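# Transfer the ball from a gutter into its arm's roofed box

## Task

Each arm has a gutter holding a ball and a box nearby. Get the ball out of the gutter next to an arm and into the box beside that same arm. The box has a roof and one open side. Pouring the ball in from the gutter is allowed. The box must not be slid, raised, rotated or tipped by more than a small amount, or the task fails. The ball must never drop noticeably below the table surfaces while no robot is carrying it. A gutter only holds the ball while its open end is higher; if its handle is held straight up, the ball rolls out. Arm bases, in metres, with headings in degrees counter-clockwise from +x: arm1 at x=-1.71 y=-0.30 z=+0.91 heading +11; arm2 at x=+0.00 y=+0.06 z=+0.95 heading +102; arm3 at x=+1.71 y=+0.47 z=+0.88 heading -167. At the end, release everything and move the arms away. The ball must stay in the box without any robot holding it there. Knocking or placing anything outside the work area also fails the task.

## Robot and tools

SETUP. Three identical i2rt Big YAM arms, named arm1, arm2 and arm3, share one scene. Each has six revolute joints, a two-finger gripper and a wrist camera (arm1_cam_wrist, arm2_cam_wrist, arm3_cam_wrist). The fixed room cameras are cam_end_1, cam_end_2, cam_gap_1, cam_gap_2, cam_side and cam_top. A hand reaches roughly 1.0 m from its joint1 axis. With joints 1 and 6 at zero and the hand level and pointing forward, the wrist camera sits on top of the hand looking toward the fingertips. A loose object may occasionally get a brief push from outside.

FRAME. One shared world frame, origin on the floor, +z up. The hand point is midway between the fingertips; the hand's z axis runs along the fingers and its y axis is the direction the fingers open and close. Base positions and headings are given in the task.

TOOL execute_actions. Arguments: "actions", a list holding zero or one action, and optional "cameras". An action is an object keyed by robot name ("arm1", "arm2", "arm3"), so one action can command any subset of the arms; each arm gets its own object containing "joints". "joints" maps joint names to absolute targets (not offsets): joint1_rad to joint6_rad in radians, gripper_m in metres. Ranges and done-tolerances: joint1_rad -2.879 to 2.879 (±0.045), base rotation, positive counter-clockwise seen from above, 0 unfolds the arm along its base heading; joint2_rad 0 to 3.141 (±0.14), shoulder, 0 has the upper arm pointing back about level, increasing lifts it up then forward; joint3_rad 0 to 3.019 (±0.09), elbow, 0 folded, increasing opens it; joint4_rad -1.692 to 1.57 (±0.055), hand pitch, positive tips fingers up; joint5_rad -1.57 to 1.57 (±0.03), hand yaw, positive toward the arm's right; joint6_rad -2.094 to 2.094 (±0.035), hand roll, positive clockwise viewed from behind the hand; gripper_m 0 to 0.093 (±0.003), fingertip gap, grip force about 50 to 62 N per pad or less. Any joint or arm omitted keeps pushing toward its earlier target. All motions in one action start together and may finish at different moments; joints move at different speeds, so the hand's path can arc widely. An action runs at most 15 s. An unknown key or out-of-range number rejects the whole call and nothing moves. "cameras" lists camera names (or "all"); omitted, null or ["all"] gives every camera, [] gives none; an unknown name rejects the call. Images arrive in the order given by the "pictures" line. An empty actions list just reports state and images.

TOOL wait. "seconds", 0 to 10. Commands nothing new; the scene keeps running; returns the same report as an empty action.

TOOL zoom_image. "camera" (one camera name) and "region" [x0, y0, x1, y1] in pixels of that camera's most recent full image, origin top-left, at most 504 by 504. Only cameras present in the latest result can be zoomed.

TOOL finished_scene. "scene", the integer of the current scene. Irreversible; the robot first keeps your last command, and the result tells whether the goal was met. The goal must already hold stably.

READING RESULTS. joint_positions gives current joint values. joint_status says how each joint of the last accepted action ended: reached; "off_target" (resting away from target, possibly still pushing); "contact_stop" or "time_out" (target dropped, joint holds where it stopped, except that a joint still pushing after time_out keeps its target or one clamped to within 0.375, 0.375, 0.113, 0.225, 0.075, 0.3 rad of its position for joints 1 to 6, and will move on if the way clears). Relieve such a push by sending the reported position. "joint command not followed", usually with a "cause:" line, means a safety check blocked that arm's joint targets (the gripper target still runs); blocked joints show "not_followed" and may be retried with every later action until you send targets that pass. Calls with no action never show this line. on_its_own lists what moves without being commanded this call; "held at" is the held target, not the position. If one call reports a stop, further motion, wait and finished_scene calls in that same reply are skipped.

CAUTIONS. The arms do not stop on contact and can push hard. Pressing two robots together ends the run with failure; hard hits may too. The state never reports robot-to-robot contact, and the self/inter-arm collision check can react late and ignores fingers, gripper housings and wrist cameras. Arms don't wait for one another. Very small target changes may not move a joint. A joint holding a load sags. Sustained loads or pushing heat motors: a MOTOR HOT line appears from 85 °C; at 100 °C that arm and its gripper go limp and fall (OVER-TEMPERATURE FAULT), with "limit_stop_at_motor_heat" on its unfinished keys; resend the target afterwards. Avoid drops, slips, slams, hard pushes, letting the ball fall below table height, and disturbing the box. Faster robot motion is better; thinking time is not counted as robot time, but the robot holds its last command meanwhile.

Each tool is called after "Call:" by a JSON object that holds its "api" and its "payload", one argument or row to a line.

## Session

Call:
{"api": "execute_actions", "payload": {
  "actions": []
}}

Scene clock: 0.00 s.
arm1.joint_positions: joint1_rad=+0.629 joint2_rad=+0.627 joint3_rad=+1.638 joint4_rad=-1.578 joint5_rad=+0.069 joint6_rad=+0.778 gripper_m=+0.095
arm1.joint_status: not commanded
arm1.hand: x=-1.5877 y=-0.1907 z=+1.5113 quat_wxyz=(-0.352, +0.003, -0.878, -0.324) (m; scene frame)
arm2.joint_positions: joint1_rad=-0.025 joint2_rad=+0.586 joint3_rad=+1.336 joint4_rad=-1.291 joint5_rad=-0.108 joint6_rad=-0.578 gripper_m=+0.094
arm2.joint_status: not commanded
arm2.hand: x=-0.0595 y=+0.2865 z=+1.4785 quat_wxyz=(-0.384, +0.808, -0.316, -0.315) (m; scene frame)
arm3.joint_positions: joint1_rad=+0.328 joint2_rad=+0.398 joint3_rad=+1.369 joint4_rad=-1.515 joint5_rad=+0.104 joint6_rad=+0.757 gripper_m=+0.095
arm3.joint_status: not commanded
arm3.hand: x=+1.6001 y=+0.4209 z=+1.4070 quat_wxyz=(-0.261, -0.862, +0.116, +0.418) (m; scene frame)
pictures: arm1_cam_wrist, arm2_cam_wrist, arm3_cam_wrist, cam_end_1, cam_end_2, cam_gap_1, cam_gap_2, cam_side, cam_top
Images, in order (width x height): arm1_cam_wrist 616x616, arm2_cam_wrist 616x616, arm3_cam_wrist 616x616, cam_end_1 504x504, cam_end_2 504x504, cam_gap_1 504x504, cam_gap_2 504x504, cam_side 504x504, cam_top 504x504.

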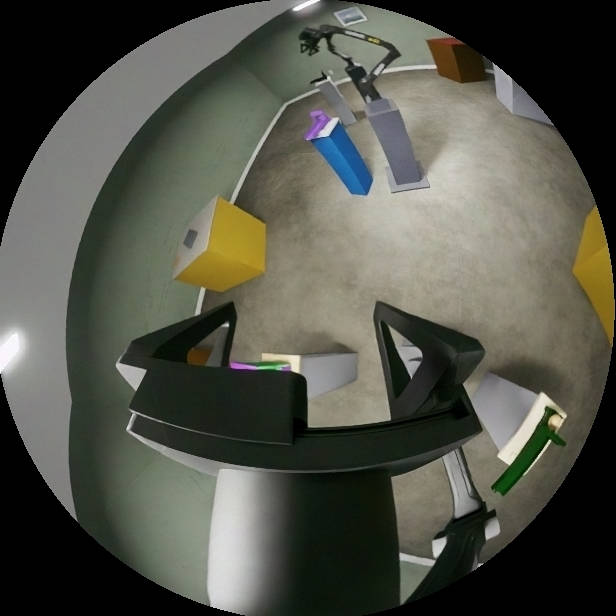

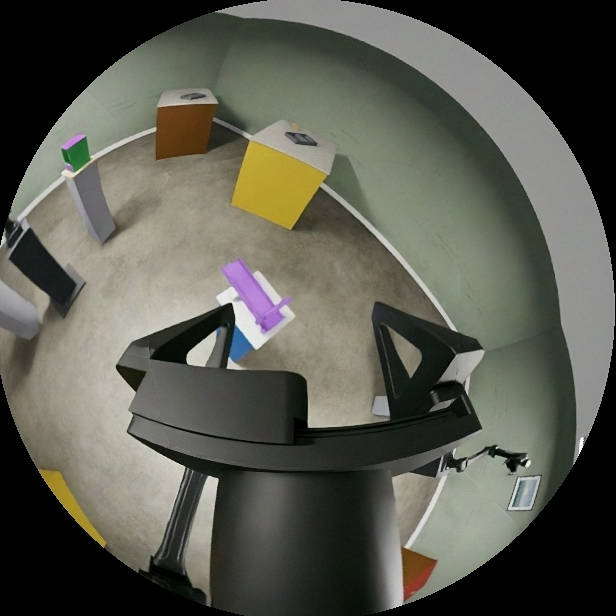

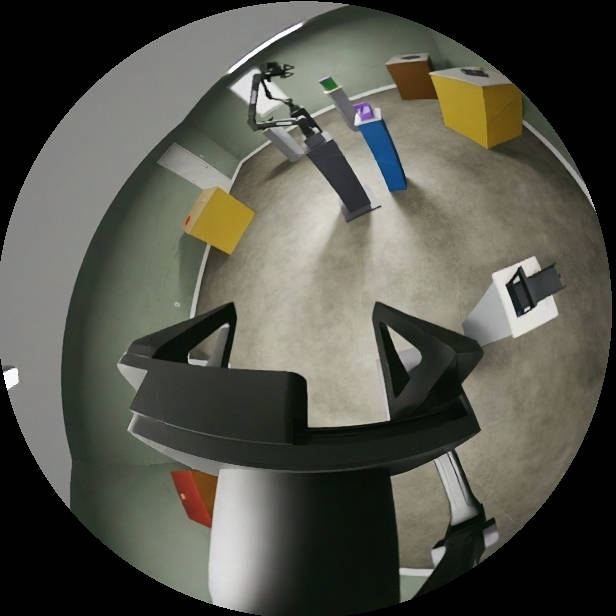

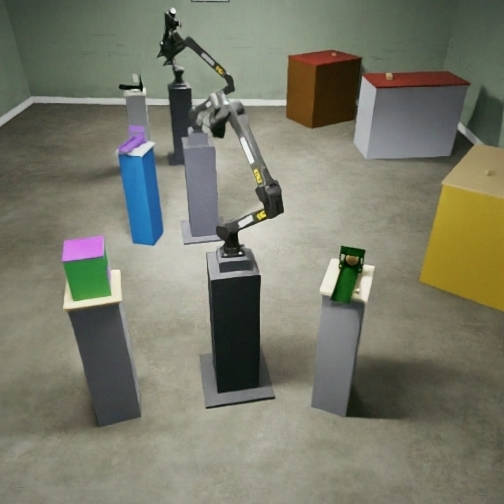

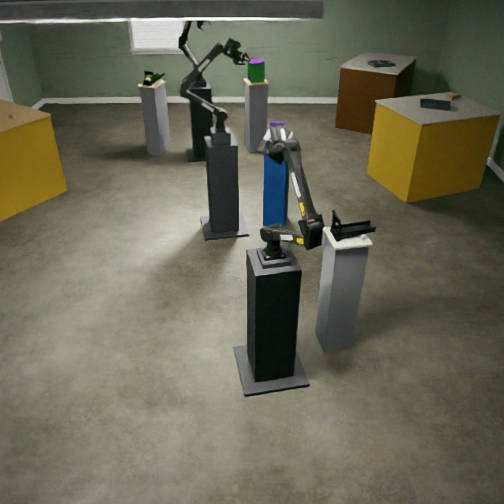

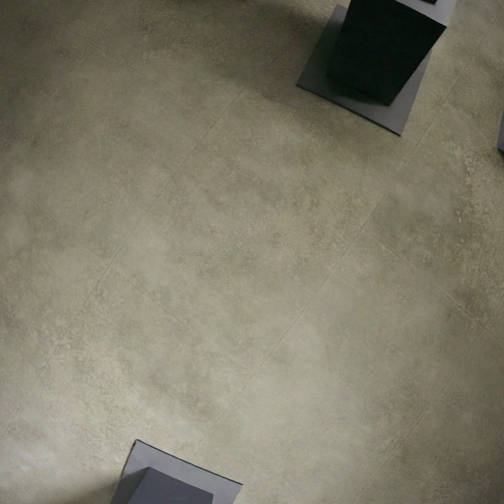

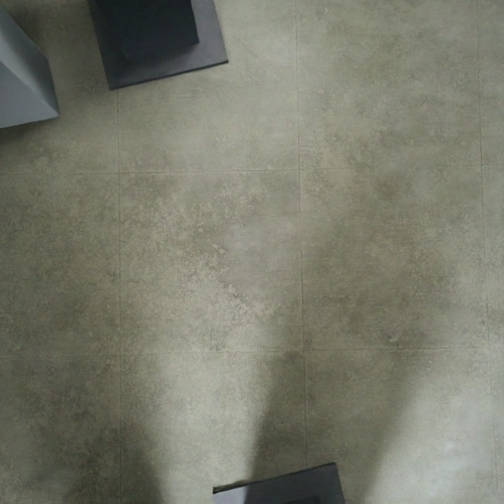

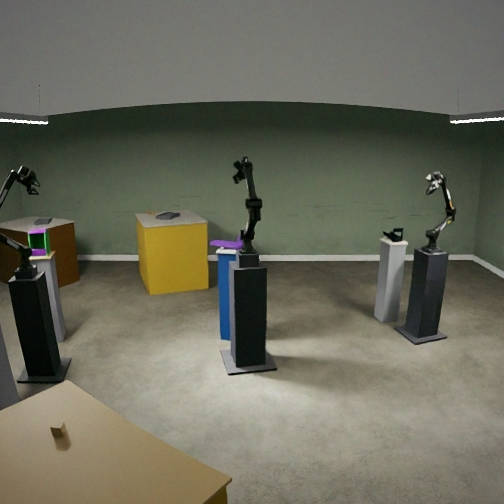

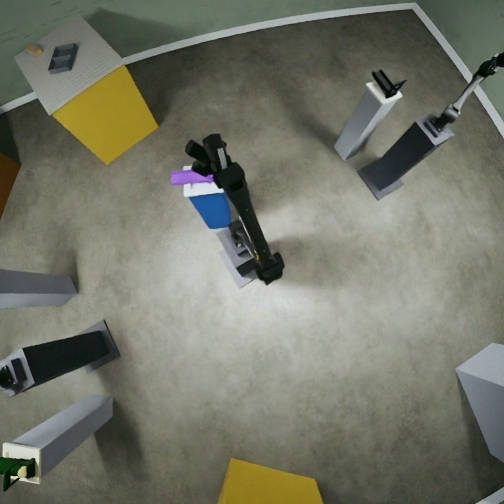

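Call:
{"api": "zoom_image", "payload": {
  "camera": "cam_end_1",
  "region": [300, 220, 400, 320]
}}

Call:
{"api": "zoom_image", "payload": {
  "camera": "cam_end_1",
  "region": [40, 210, 160, 330]
}}

Call:
{"api": "zoom_image", "payload": {
  "camera": "arm1_cam_wrist",
  "region": [440, 340, 616, 516]
}}

Call:
{"api": "zoom_image", "payload": {
  "camera": "cam_side",
  "region": [0, 150, 130, 280]
}}

Region (300, 220, 400, 320) of cam_end_1's 504x504 image, scaled by 5.040, with more detail than that image has.

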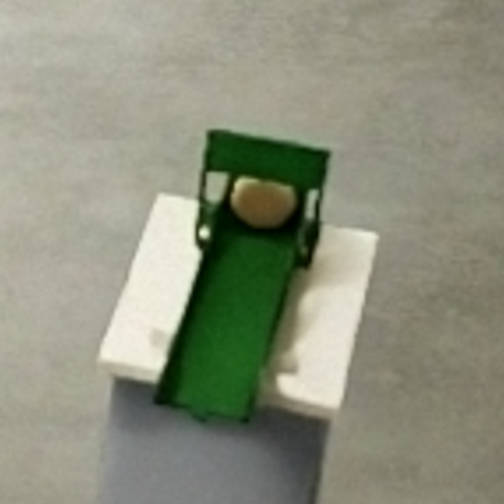

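Region (40, 210, 160, 330) of cam_end_1's 504x504 image, scaled by 4.200, with more detail than that image has.

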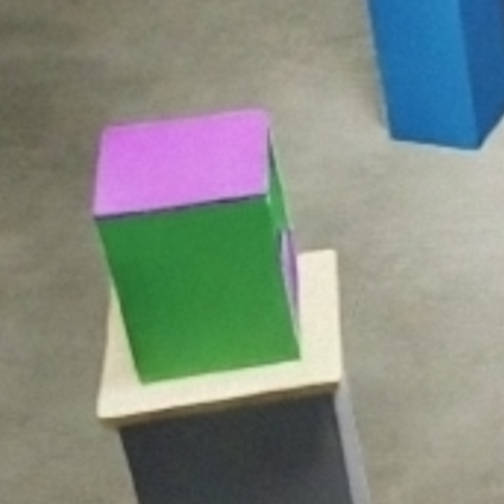

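Region (440, 340, 616, 516) of arm1_cam_wrist's 616x616 image, scaled by 2.864, with more detail than that image has.

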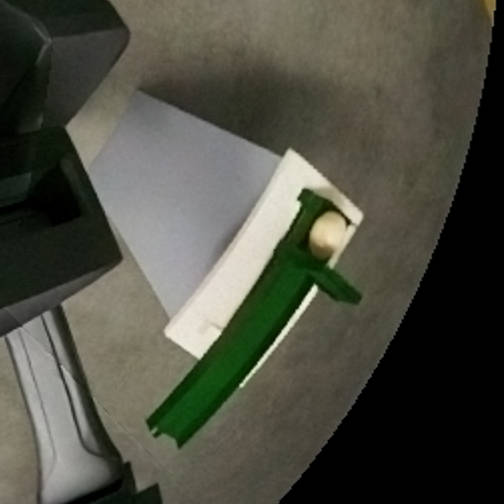

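Region (0, 150, 130, 280) of cam_side's 504x504 image, scaled by 3.877, with more detail than that image has.

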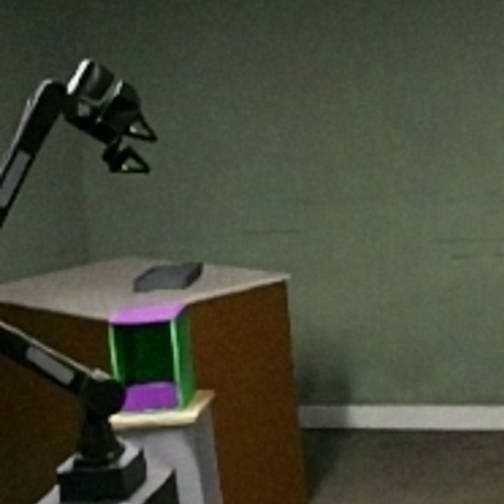

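Call:
{"api": "execute_actions", "payload": {
  "actions": [
    {"arm1":{"joints":{"joint1_rad":-1.92,"joint2_rad":1.72,"joint3_rad":1.65,"joint4_rad":-1.5,"joint5_rad":0.2,"joint6_rad":0.35}}}
  ],
  "cameras": ["cam_end_1","arm1_cam_wrist","cam_top"]
}}

Scene clock: 3.57 s.
arm1.joint_positions: joint1_rad=-1.928 joint2_rad=+1.751 joint3_rad=+1.638 joint4_rad=-1.494 joint5_rad=+0.200 joint6_rad=+0.365 gripper_m=+0.095
arm1.joint_status: all done
arm1.hand: x=-1.8312 y=-0.8189 z=+1.1205 quat_wxyz=(+0.079, -0.861, -0.498, +0.071) (m; scene frame)
arm2.joint_positions: joint1_rad=-0.025 joint2_rad=+0.586 joint3_rad=+1.336 joint4_rad=-1.291 joint5_rad=-0.108 joint6_rad=-0.578 gripper_m=+0.094
arm2.joint_status: not commanded
arm2.hand: x=-0.0595 y=+0.2865 z=+1.4785 quat_wxyz=(-0.384, +0.808, -0.316, -0.315) (m; scene frame)
arm3.joint_positions: joint1_rad=+0.328 joint2_rad=+0.398 joint3_rad=+1.369 joint4_rad=-1.515 joint5_rad=+0.104 joint6_rad=+0.757 gripper_m=+0.095
arm3.joint_status: not commanded
arm3.hand: x=+1.6001 y=+0.4209 z=+1.4070 quat_wxyz=(-0.261, -0.862, +0.116, +0.418) (m; scene frame)
pictures: arm1_cam_wrist, cam_end_1, cam_top
Images, in order (width x height): arm1_cam_wrist 616x616, cam_end_1 504x504, cam_top 504x504.

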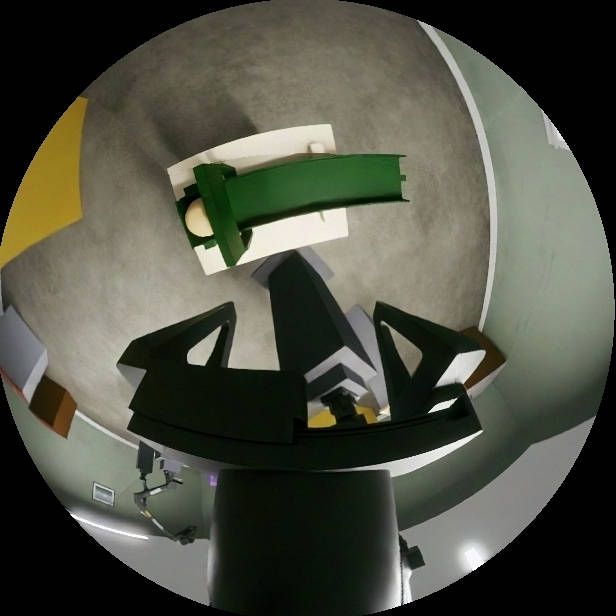

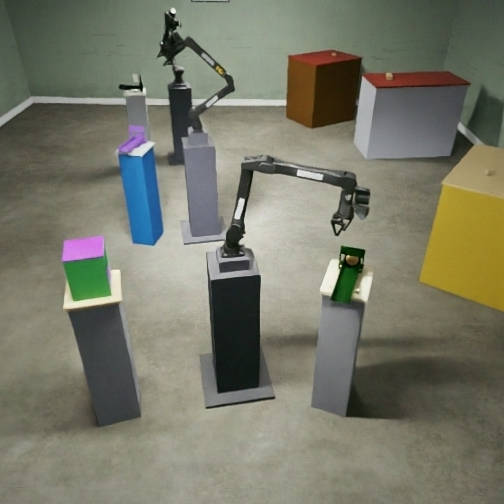

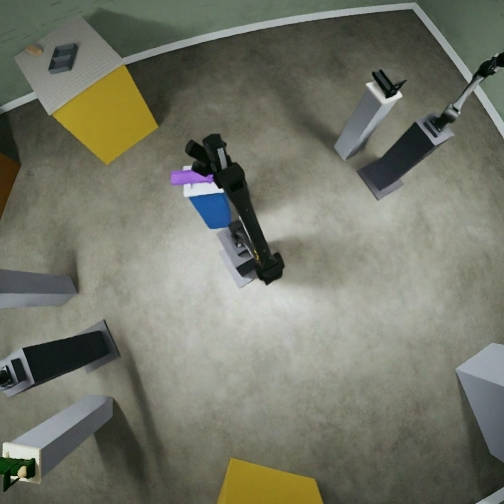

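Call:
{"api": "zoom_image", "payload": {
  "camera": "arm1_cam_wrist",
  "region": [150, 100, 430, 300]
}}

Call:
{"api": "zoom_image", "payload": {
  "camera": "cam_end_1",
  "region": [290, 170, 410, 310]
}}

Region (150, 100, 430, 300) of arm1_cam_wrist's 616x616 image, scaled by 1.800, with more detail than that image has; it fills the top 360 rows of this view, and the rest is white.

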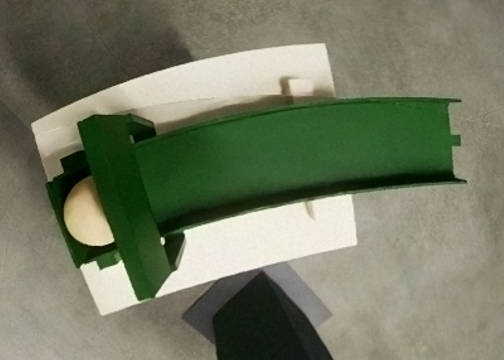

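Region (290, 170, 410, 310) of cam_end_1's 504x504 image, scaled by 3.600, with more detail than that image has; it fills the left 432 columns of this view, and the rest is white.

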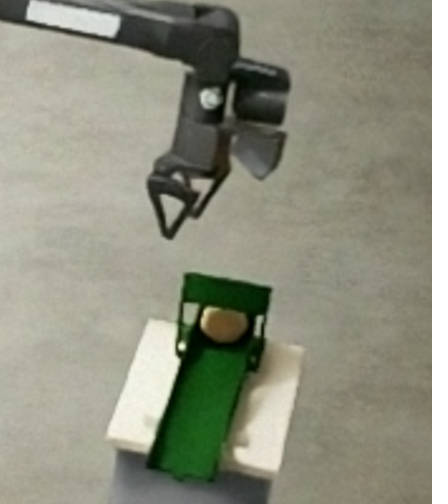

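Call:
{"api": "execute_actions", "payload": {
  "actions": [
    {"arm1":{"joints":{"joint1_rad":-1.84,"joint2_rad":1.945,"joint3_rad":1.89,"joint4_rad":-1.46,"joint6_rad":0.235,"gripper_m":0.075}}}
  ],
  "cameras": ["cam_end_1","arm1_cam_wrist"]
}}

Call:
{"api": "zoom_image", "payload": {
  "camera": "cam_end_1",
  "region": [300, 170, 420, 310]
}}

Scene clock: 6.03 s.
arm1.joint_positions: joint1_rad=-1.832 joint2_rad=+1.948 joint3_rad=+1.827 joint4_rad=-1.464 joint5_rad=+0.200 joint6_rad=+0.250 gripper_m=+0.075
arm1.joint_status: all done
arm1.hand: x=-1.7861 y=-0.9008 z=+1.0836 quat_wxyz=(+0.072, -0.804, -0.585, +0.077) (m; scene frame)
arm2.joint_positions: joint1_rad=-0.025 joint2_rad=+0.586 joint3_rad=+1.336 joint4_rad=-1.291 joint5_rad=-0.108 joint6_rad=-0.578 gripper_m=+0.094
arm2.joint_status: not commanded
arm2.hand: x=-0.0595 y=+0.2865 z=+1.4785 quat_wxyz=(-0.384, +0.808, -0.316, -0.315) (m; scene frame)
arm3.joint_positions: joint1_rad=+0.328 joint2_rad=+0.398 joint3_rad=+1.369 joint4_rad=-1.515 joint5_rad=+0.104 joint6_rad=+0.757 gripper_m=+0.095
arm3.joint_status: not commanded
arm3.hand: x=+1.6001 y=+0.4209 z=+1.4070 quat_wxyz=(-0.261, -0.862, +0.116, +0.418) (m; scene frame)
pictures: arm1_cam_wrist, cam_end_1
Images, in order (width x height): arm1_cam_wrist 616x616, cam_end_1 504x504.

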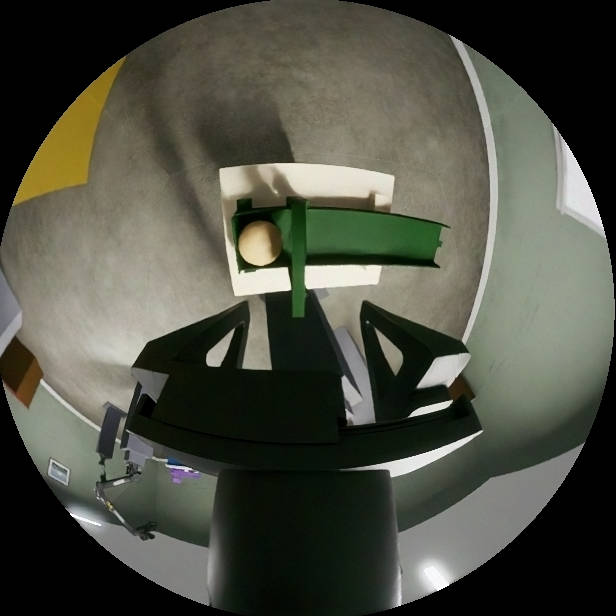

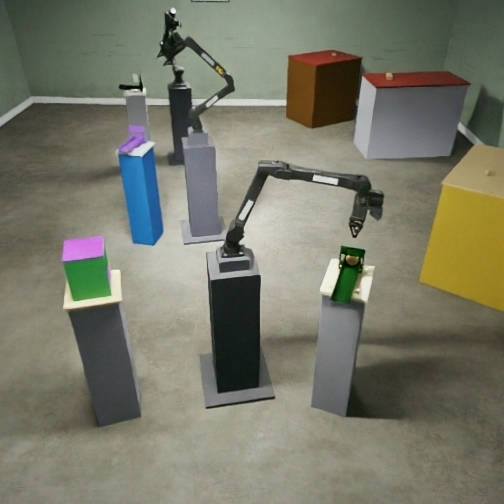

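Region (300, 170, 420, 310) of cam_end_1's 504x504 image, scaled by 3.600, with more detail than that image has; it fills the left 432 columns of this view, and the rest is white.

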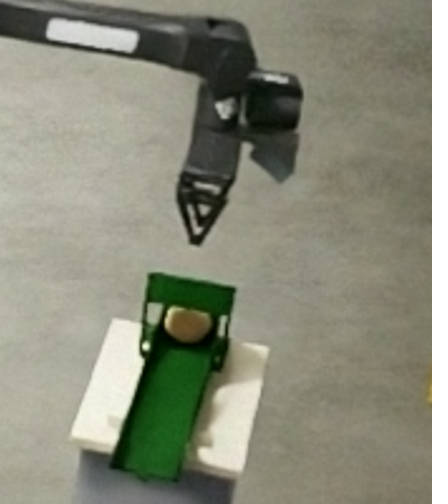

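Call:
{"api": "zoom_image", "payload": {
  "camera": "arm1_cam_wrist",
  "region": [210, 160, 460, 360]
}}

Region (210, 160, 460, 360) of arm1_cam_wrist's 616x616 image, scaled by 2.016, with more detail than that image has; it fills the top 403 rows of this view, and the rest is white.

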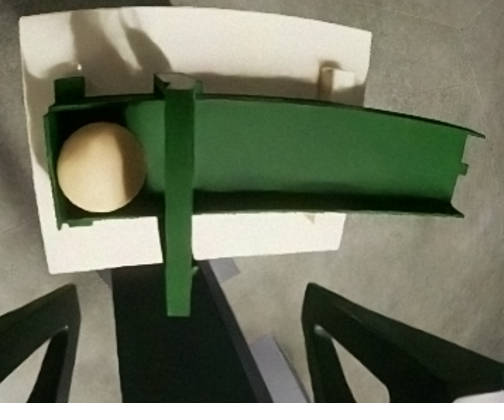

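Call:
{"api": "execute_actions", "payload": {
  "actions": [
    {"arm1":{"joints":{"joint1_rad":-1.845,"joint2_rad":2.015,"joint3_rad":1.70,"joint4_rad":-1.255}}}
  ],
  "cameras": ["cam_end_1","arm1_cam_wrist"]
}}

Call:
{"api": "zoom_image", "payload": {
  "camera": "cam_end_1",
  "region": [300, 170, 420, 310]
}}

Scene clock: 8.30 s.
arm1.joint_positions: joint1_rad=-1.835 joint2_rad=+2.019 joint3_rad=+1.697 joint4_rad=-1.265 joint5_rad=+0.200 joint6_rad=+0.250 gripper_m=+0.075
arm1.joint_status: all done
arm1.hand: x=-1.7896 y=-0.9055 z=+0.9932 quat_wxyz=(+0.073, -0.805, -0.584, +0.076) (m; scene frame)
arm2.joint_positions: joint1_rad=-0.025 joint2_rad=+0.586 joint3_rad=+1.336 joint4_rad=-1.291 joint5_rad=-0.108 joint6_rad=-0.578 gripper_m=+0.094
arm2.joint_status: not commanded
arm2.hand: x=-0.0595 y=+0.2865 z=+1.4785 quat_wxyz=(-0.384, +0.808, -0.316, -0.315) (m; scene frame)
arm3.joint_positions: joint1_rad=+0.328 joint2_rad=+0.398 joint3_rad=+1.369 joint4_rad=-1.515 joint5_rad=+0.104 joint6_rad=+0.757 gripper_m=+0.095
arm3.joint_status: not commanded
arm3.hand: x=+1.6001 y=+0.4209 z=+1.4070 quat_wxyz=(-0.261, -0.862, +0.116, +0.418) (m; scene frame)
pictures: arm1_cam_wrist, cam_end_1
Images, in order (width x height): arm1_cam_wrist 616x616, cam_end_1 504x504.

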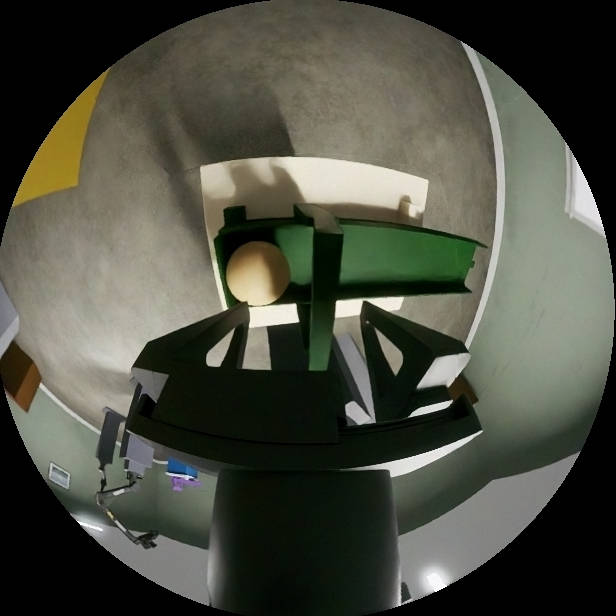

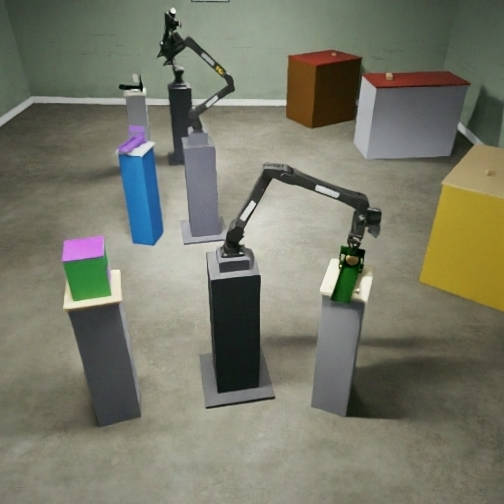

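Region (300, 170, 420, 310) of cam_end_1's 504x504 image, scaled by 3.600, with more detail than that image has; it fills the left 432 columns of this view, and the rest is white.

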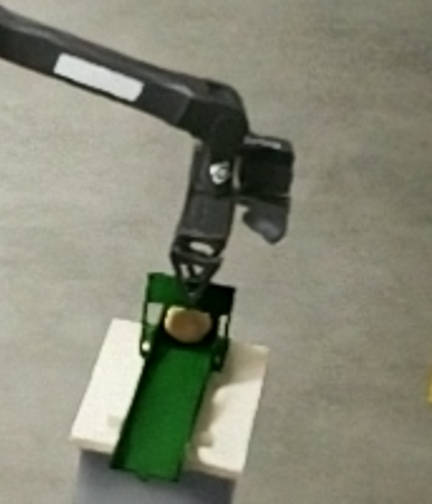

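Call:
{"api": "execute_actions", "payload": {
  "actions": [
    {"arm1":{"joints":{"joint1_rad":-1.862}}}
  ],
  "cameras": ["arm1_cam_wrist"]
}}

Scene clock: 9.10 s.
arm1.joint_positions: joint1_rad=-1.858 joint2_rad=+2.019 joint3_rad=+1.697 joint4_rad=-1.265 joint5_rad=+0.200 joint6_rad=+0.250 gripper_m=+0.075
arm1.joint_status: all done
arm1.hand: x=-1.8032 y=-0.9036 z=+0.9934 quat_wxyz=(+0.074, -0.812, -0.575, +0.075) (m; scene frame)
arm2.joint_positions: joint1_rad=-0.025 joint2_rad=+0.586 joint3_rad=+1.336 joint4_rad=-1.291 joint5_rad=-0.108 joint6_rad=-0.578 gripper_m=+0.094
arm2.joint_status: not commanded
arm2.hand: x=-0.0595 y=+0.2865 z=+1.4785 quat_wxyz=(-0.384, +0.808, -0.316, -0.315) (m; scene frame)
arm3.joint_positions: joint1_rad=+0.328 joint2_rad=+0.398 joint3_rad=+1.369 joint4_rad=-1.515 joint5_rad=+0.104 joint6_rad=+0.757 gripper_m=+0.095
arm3.joint_status: not commanded
arm3.hand: x=+1.6001 y=+0.4209 z=+1.4070 quat_wxyz=(-0.261, -0.862, +0.116, +0.418) (m; scene frame)
pictures: arm1_cam_wrist
Images, in order (width x height): arm1_cam_wrist 616x616.

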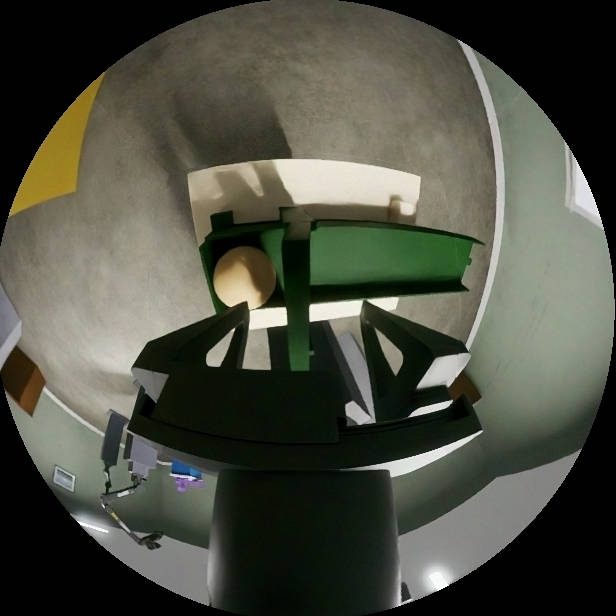

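Call:
{"api": "execute_actions", "payload": {
  "actions": [
    {"arm1":{"joints":{"gripper_m":0.0}}}
  ],
  "cameras": ["arm1_cam_wrist","cam_end_1"]
}}

Call:
{"api": "zoom_image", "payload": {
  "camera": "cam_end_1",
  "region": [300, 170, 420, 310]
}}

Scene clock: 9.87 s.
arm1.joint_positions: joint1_rad=-1.858 joint2_rad=+2.019 joint3_rad=+1.697 joint4_rad=-1.265 joint5_rad=+0.202 joint6_rad=+0.248 gripper_m=+0.012
arm1.joint_status: gripper_m off_target (ended at +0.012, target +0.000)
arm1.hand: x=-1.8033 y=-0.9038 z=+0.9934 quat_wxyz=(+0.075, -0.811, -0.575, +0.076) (m; scene frame)
arm2.joint_positions: joint1_rad=-0.025 joint2_rad=+0.586 joint3_rad=+1.336 joint4_rad=-1.291 joint5_rad=-0.108 joint6_rad=-0.578 gripper_m=+0.094
arm2.joint_status: not commanded
arm2.hand: x=-0.0595 y=+0.2865 z=+1.4785 quat_wxyz=(-0.384, +0.808, -0.316, -0.315) (m; scene frame)
arm3.joint_positions: joint1_rad=+0.328 joint2_rad=+0.398 joint3_rad=+1.369 joint4_rad=-1.515 joint5_rad=+0.104 joint6_rad=+0.757 gripper_m=+0.095
arm3.joint_status: not commanded
arm3.hand: x=+1.6001 y=+0.4209 z=+1.4070 quat_wxyz=(-0.261, -0.862, +0.116, +0.418) (m; scene frame)
pictures: arm1_cam_wrist, cam_end_1
Images, in order (width x height): arm1_cam_wrist 616x616, cam_end_1 504x504.

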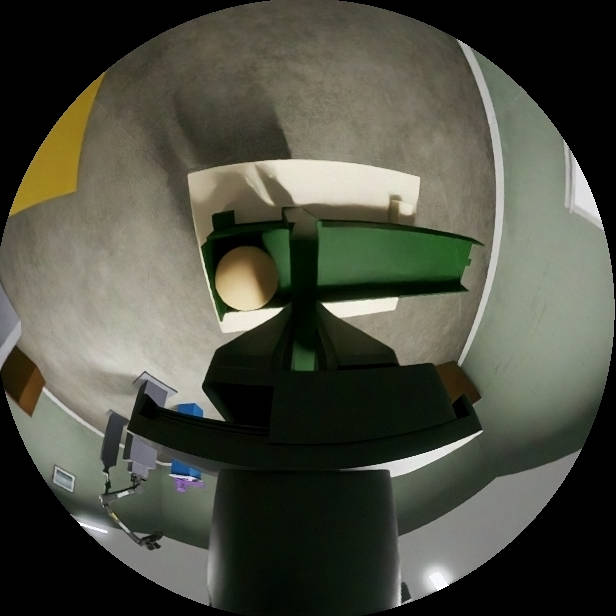

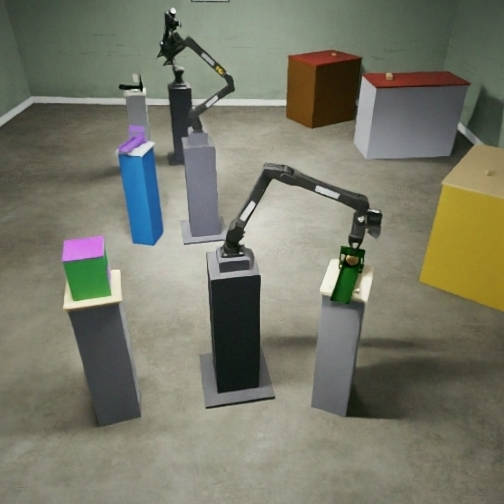

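Region (300, 170, 420, 310) of cam_end_1's 504x504 image, scaled by 3.600, with more detail than that image has; it fills the left 432 columns of this view, and the rest is white.

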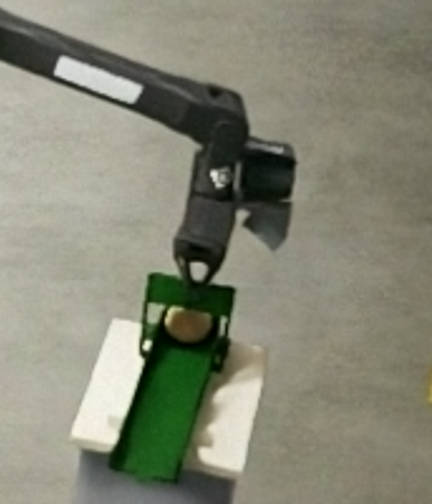

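Call:
{"api": "execute_actions", "payload": {
  "actions": [
    {"arm1":{"joints":{"joint2_rad":1.72,"joint3_rad":1.72,"joint4_rad":-1.36,"joint5_rad":0.5,"gripper_m":0.0}}}
  ],
  "cameras": ["arm1_cam_wrist","cam_end_1"]
}}

Scene clock: 12.63 s.
arm1.joint_positions: joint1_rad=-1.857 joint2_rad=+1.721 joint3_rad=+1.697 joint4_rad=-1.356 joint5_rad=+0.492 joint6_rad=+0.248 gripper_m=+0.012
arm1.joint_status: gripper_m off_target (ended at +0.012, target +0.000); the others done
arm1.hand: x=-1.8443 y=-0.8644 z=+1.1793 quat_wxyz=(+0.090, -0.800, -0.539, +0.249) (m; scene frame)
arm2.joint_positions: joint1_rad=-0.025 joint2_rad=+0.586 joint3_rad=+1.336 joint4_rad=-1.291 joint5_rad=-0.108 joint6_rad=-0.578 gripper_m=+0.094
arm2.joint_status: not commanded
arm2.hand: x=-0.0595 y=+0.2865 z=+1.4785 quat_wxyz=(-0.384, +0.808, -0.316, -0.315) (m; scene frame)
arm3.joint_positions: joint1_rad=+0.328 joint2_rad=+0.398 joint3_rad=+1.369 joint4_rad=-1.515 joint5_rad=+0.104 joint6_rad=+0.757 gripper_m=+0.095
arm3.joint_status: not commanded
arm3.hand: x=+1.6001 y=+0.4209 z=+1.4070 quat_wxyz=(-0.261, -0.862, +0.116, +0.418) (m; scene frame)
pictures: arm1_cam_wrist, cam_end_1
Images, in order (width x height): arm1_cam_wrist 616x616, cam_end_1 504x504.

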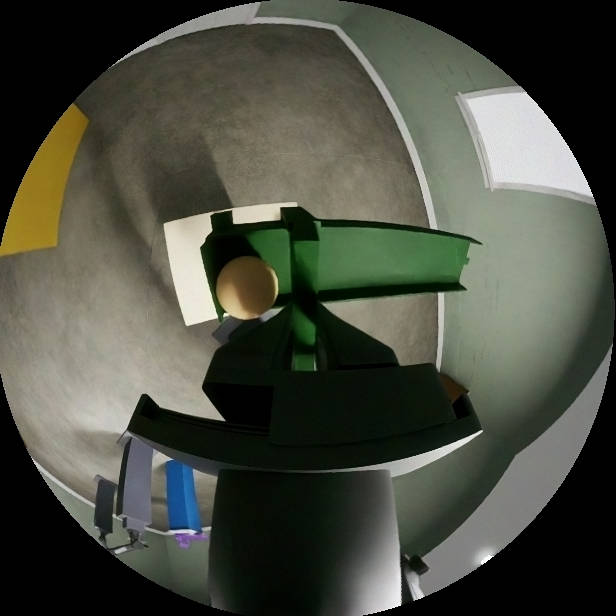

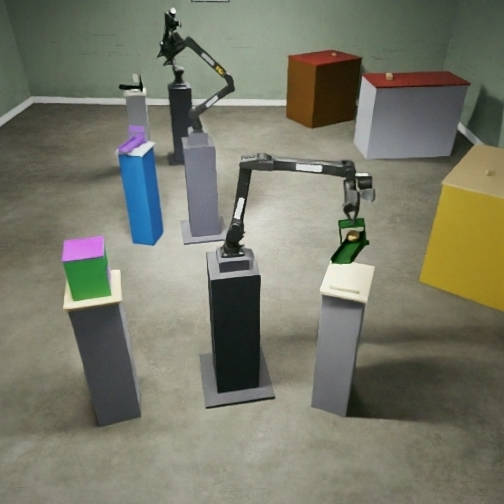

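Call:
{"api": "execute_actions", "payload": {
  "actions": [
    {"arm1":{"joints":{"joint1_rad":1.1,"joint2_rad":1.05,"joint3_rad":0.87,"joint4_rad":-0.92,"joint5_rad":0.42,"joint6_rad":-1.56}}}
  ],
  "cameras": ["arm1_cam_wrist","cam_end_1","cam_side"]
}}

Scene clock: 15.20 s.
arm1.joint_positions: joint1_rad=+1.100 joint2_rad=+1.062 joint3_rad=+0.854 joint4_rad=-0.933 joint5_rad=+0.412 joint6_rad=-1.548 gripper_m=+0.012
arm1.joint_status: all done
arm1.hand: x=-1.5466 y=+0.0306 z=+1.1163 quat_wxyz=(-0.181, +0.941, -0.186, +0.220) (m; scene frame)
arm2.joint_positions: joint1_rad=-0.025 joint2_rad=+0.586 joint3_rad=+1.336 joint4_rad=-1.291 joint5_rad=-0.108 joint6_rad=-0.578 gripper_m=+0.094
arm2.joint_status: not commanded
arm2.hand: x=-0.0595 y=+0.2865 z=+1.4785 quat_wxyz=(-0.384, +0.808, -0.316, -0.315) (m; scene frame)
arm3.joint_positions: joint1_rad=+0.328 joint2_rad=+0.398 joint3_rad=+1.369 joint4_rad=-1.515 joint5_rad=+0.104 joint6_rad=+0.757 gripper_m=+0.095
arm3.joint_status: not commanded
arm3.hand: x=+1.6001 y=+0.4209 z=+1.4070 quat_wxyz=(-0.261, -0.862, +0.116, +0.418) (m; scene frame)
pictures: arm1_cam_wrist, cam_end_1, cam_side
Images, in order (width x height): arm1_cam_wrist 616x616, cam_end_1 504x504, cam_side 504x504.

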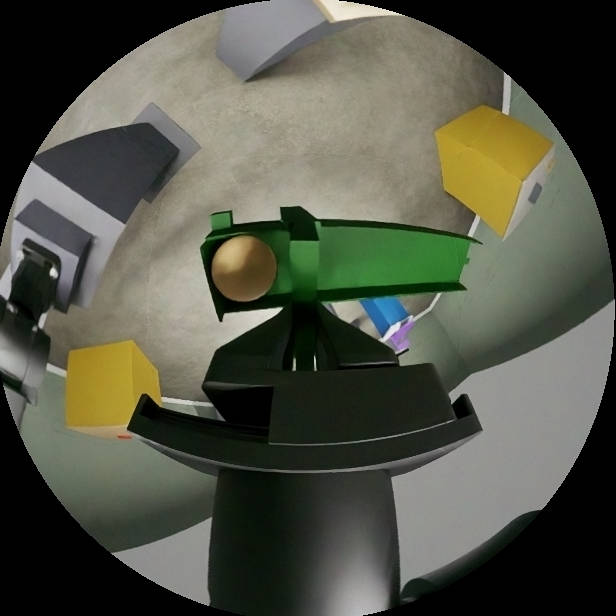

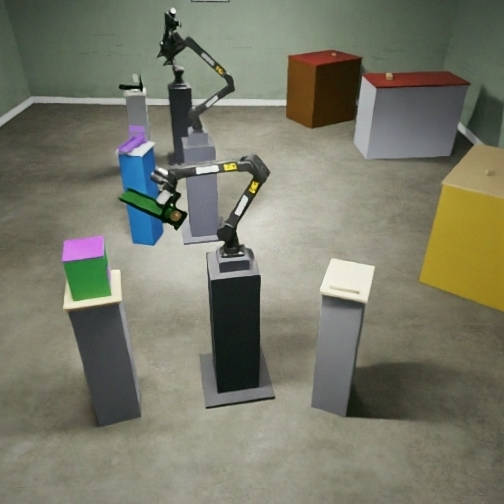

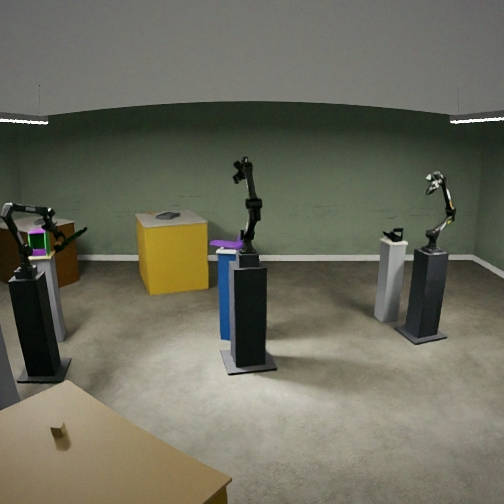

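Call:
{"api": "execute_actions", "payload": {
  "actions": [
    {"arm1":{"joints":{"joint1_rad":1.27,"joint2_rad":0.78,"joint3_rad":0.595,"joint4_rad":-1.03,"joint5_rad":0.0,"joint6_rad":-1.57}}}
  ],
  "cameras": ["arm1_cam_wrist","cam_end_1","cam_side"]
}}

Scene clock: 16.63 s.
arm1.joint_positions: joint1_rad=+1.274 joint2_rad=+0.793 joint3_rad=+0.584 joint4_rad=-1.038 joint5_rad=+0.003 joint6_rad=-1.559 gripper_m=+0.012
arm1.joint_status: all done
arm1.hand: x=-1.6868 y=-0.0491 z=+1.0485 quat_wxyz=(-0.160, +0.985, -0.056, +0.004) (m; scene frame)
arm2.joint_positions: joint1_rad=-0.025 joint2_rad=+0.586 joint3_rad=+1.336 joint4_rad=-1.291 joint5_rad=-0.108 joint6_rad=-0.578 gripper_m=+0.094
arm2.joint_status: not commanded
arm2.hand: x=-0.0595 y=+0.2865 z=+1.4785 quat_wxyz=(-0.384, +0.808, -0.316, -0.315) (m; scene frame)
arm3.joint_positions: joint1_rad=+0.328 joint2_rad=+0.398 joint3_rad=+1.369 joint4_rad=-1.515 joint5_rad=+0.104 joint6_rad=+0.757 gripper_m=+0.095
arm3.joint_status: not commanded
arm3.hand: x=+1.6001 y=+0.4209 z=+1.4070 quat_wxyz=(-0.261, -0.862, +0.116, +0.418) (m; scene frame)
pictures: arm1_cam_wrist, cam_end_1, cam_side
Images, in order (width x height): arm1_cam_wrist 616x616, cam_end_1 504x504, cam_side 504x504.

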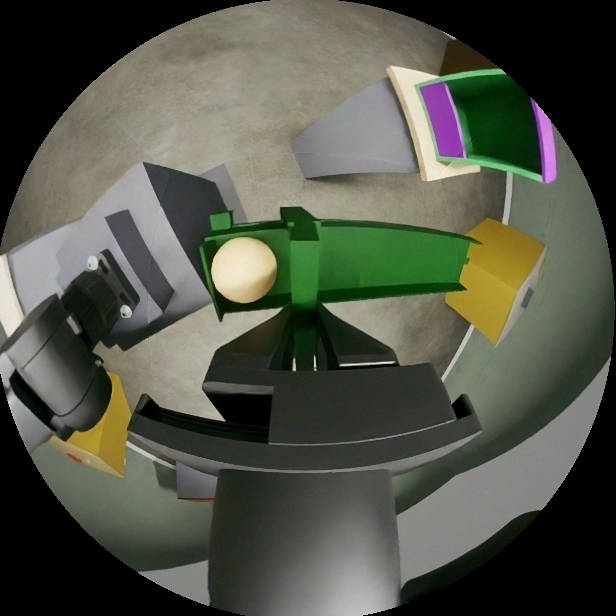

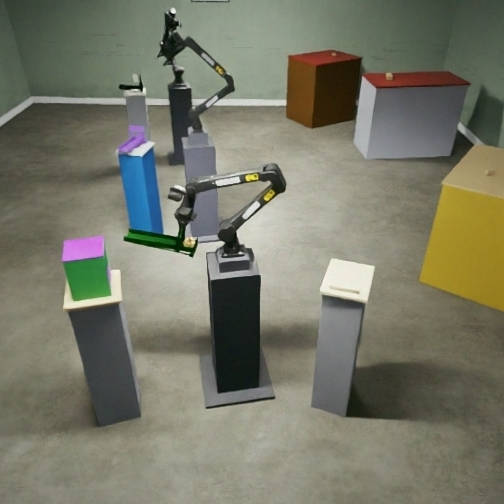

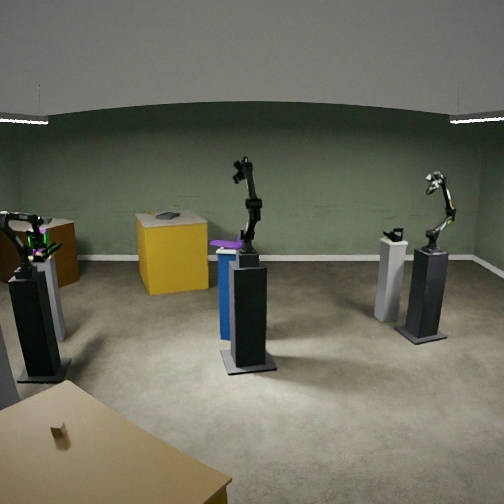

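Call:
{"api": "zoom_image", "payload": {
  "camera": "arm1_cam_wrist",
  "region": [370, 40, 590, 240]
}}

Region (370, 40, 590, 240) of arm1_cam_wrist's 616x616 image, scaled by 2.291, with more detail than that image has; it fills the top 458 rows of this view, and the rest is white.

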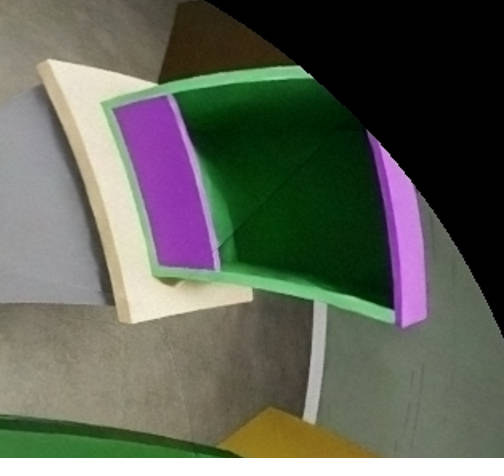

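Call:
{"api": "execute_actions", "payload": {
  "actions": [
    {"arm1":{"joints":{"joint1_rad":1.68}}}
  ],
  "cameras": ["arm1_cam_wrist","cam_end_1"]
}}

Call:
{"api": "zoom_image", "payload": {
  "camera": "arm1_cam_wrist",
  "region": [380, 130, 610, 360]
}}

Call:
{"api": "zoom_image", "payload": {
  "camera": "cam_end_1",
  "region": [50, 180, 230, 320]
}}

Scene clock: 18.70 s.
arm1.joint_positions: joint1_rad=+1.676 joint2_rad=+0.793 joint3_rad=+0.584 joint4_rad=-1.038 joint5_rad=+0.000 joint6_rad=-1.559 gripper_m=+0.012
arm1.joint_status: all done
arm1.hand: x=-1.7893 y=-0.0591 z=+1.0496 quat_wxyz=(-0.160, +0.976, +0.142, -0.030) (m; scene frame)
arm2.joint_positions: joint1_rad=-0.025 joint2_rad=+0.586 joint3_rad=+1.336 joint4_rad=-1.291 joint5_rad=-0.108 joint6_rad=-0.578 gripper_m=+0.094
arm2.joint_status: not commanded
arm2.hand: x=-0.0595 y=+0.2865 z=+1.4785 quat_wxyz=(-0.384, +0.808, -0.316, -0.315) (m; scene frame)
arm3.joint_positions: joint1_rad=+0.328 joint2_rad=+0.398 joint3_rad=+1.369 joint4_rad=-1.515 joint5_rad=+0.104 joint6_rad=+0.757 gripper_m=+0.095
arm3.joint_status: not commanded
arm3.hand: x=+1.6001 y=+0.4209 z=+1.4070 quat_wxyz=(-0.261, -0.862, +0.116, +0.418) (m; scene frame)
pictures: arm1_cam_wrist, cam_end_1
Images, in order (width x height): arm1_cam_wrist 616x616, cam_end_1 504x504.

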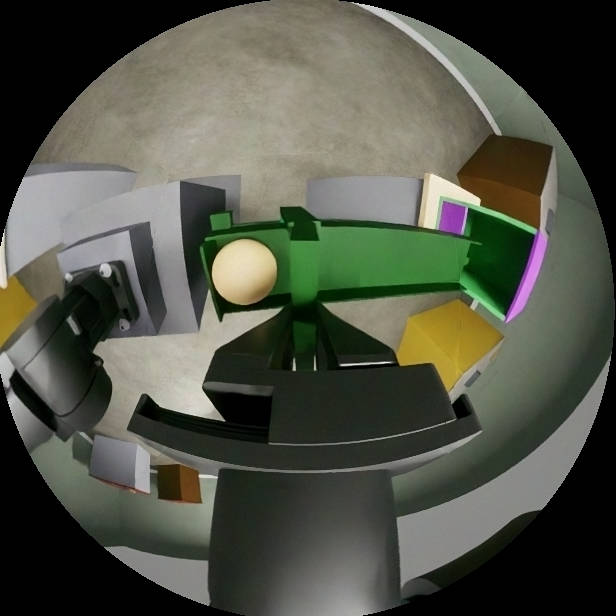

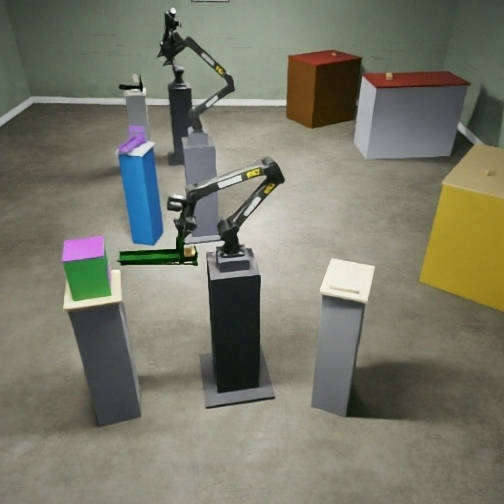

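Region (380, 130, 610, 360) of arm1_cam_wrist's 616x616 image, scaled by 2.191, with more detail than that image has.

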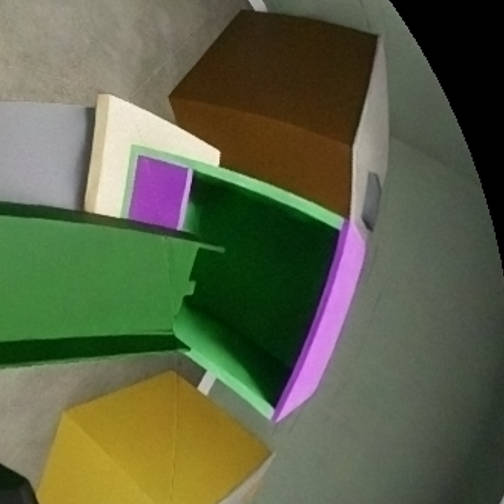

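Region (50, 180, 230, 320) of cam_end_1's 504x504 image, scaled by 2.800, with more detail than that image has.

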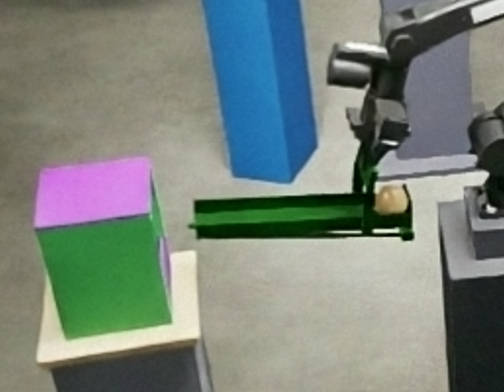

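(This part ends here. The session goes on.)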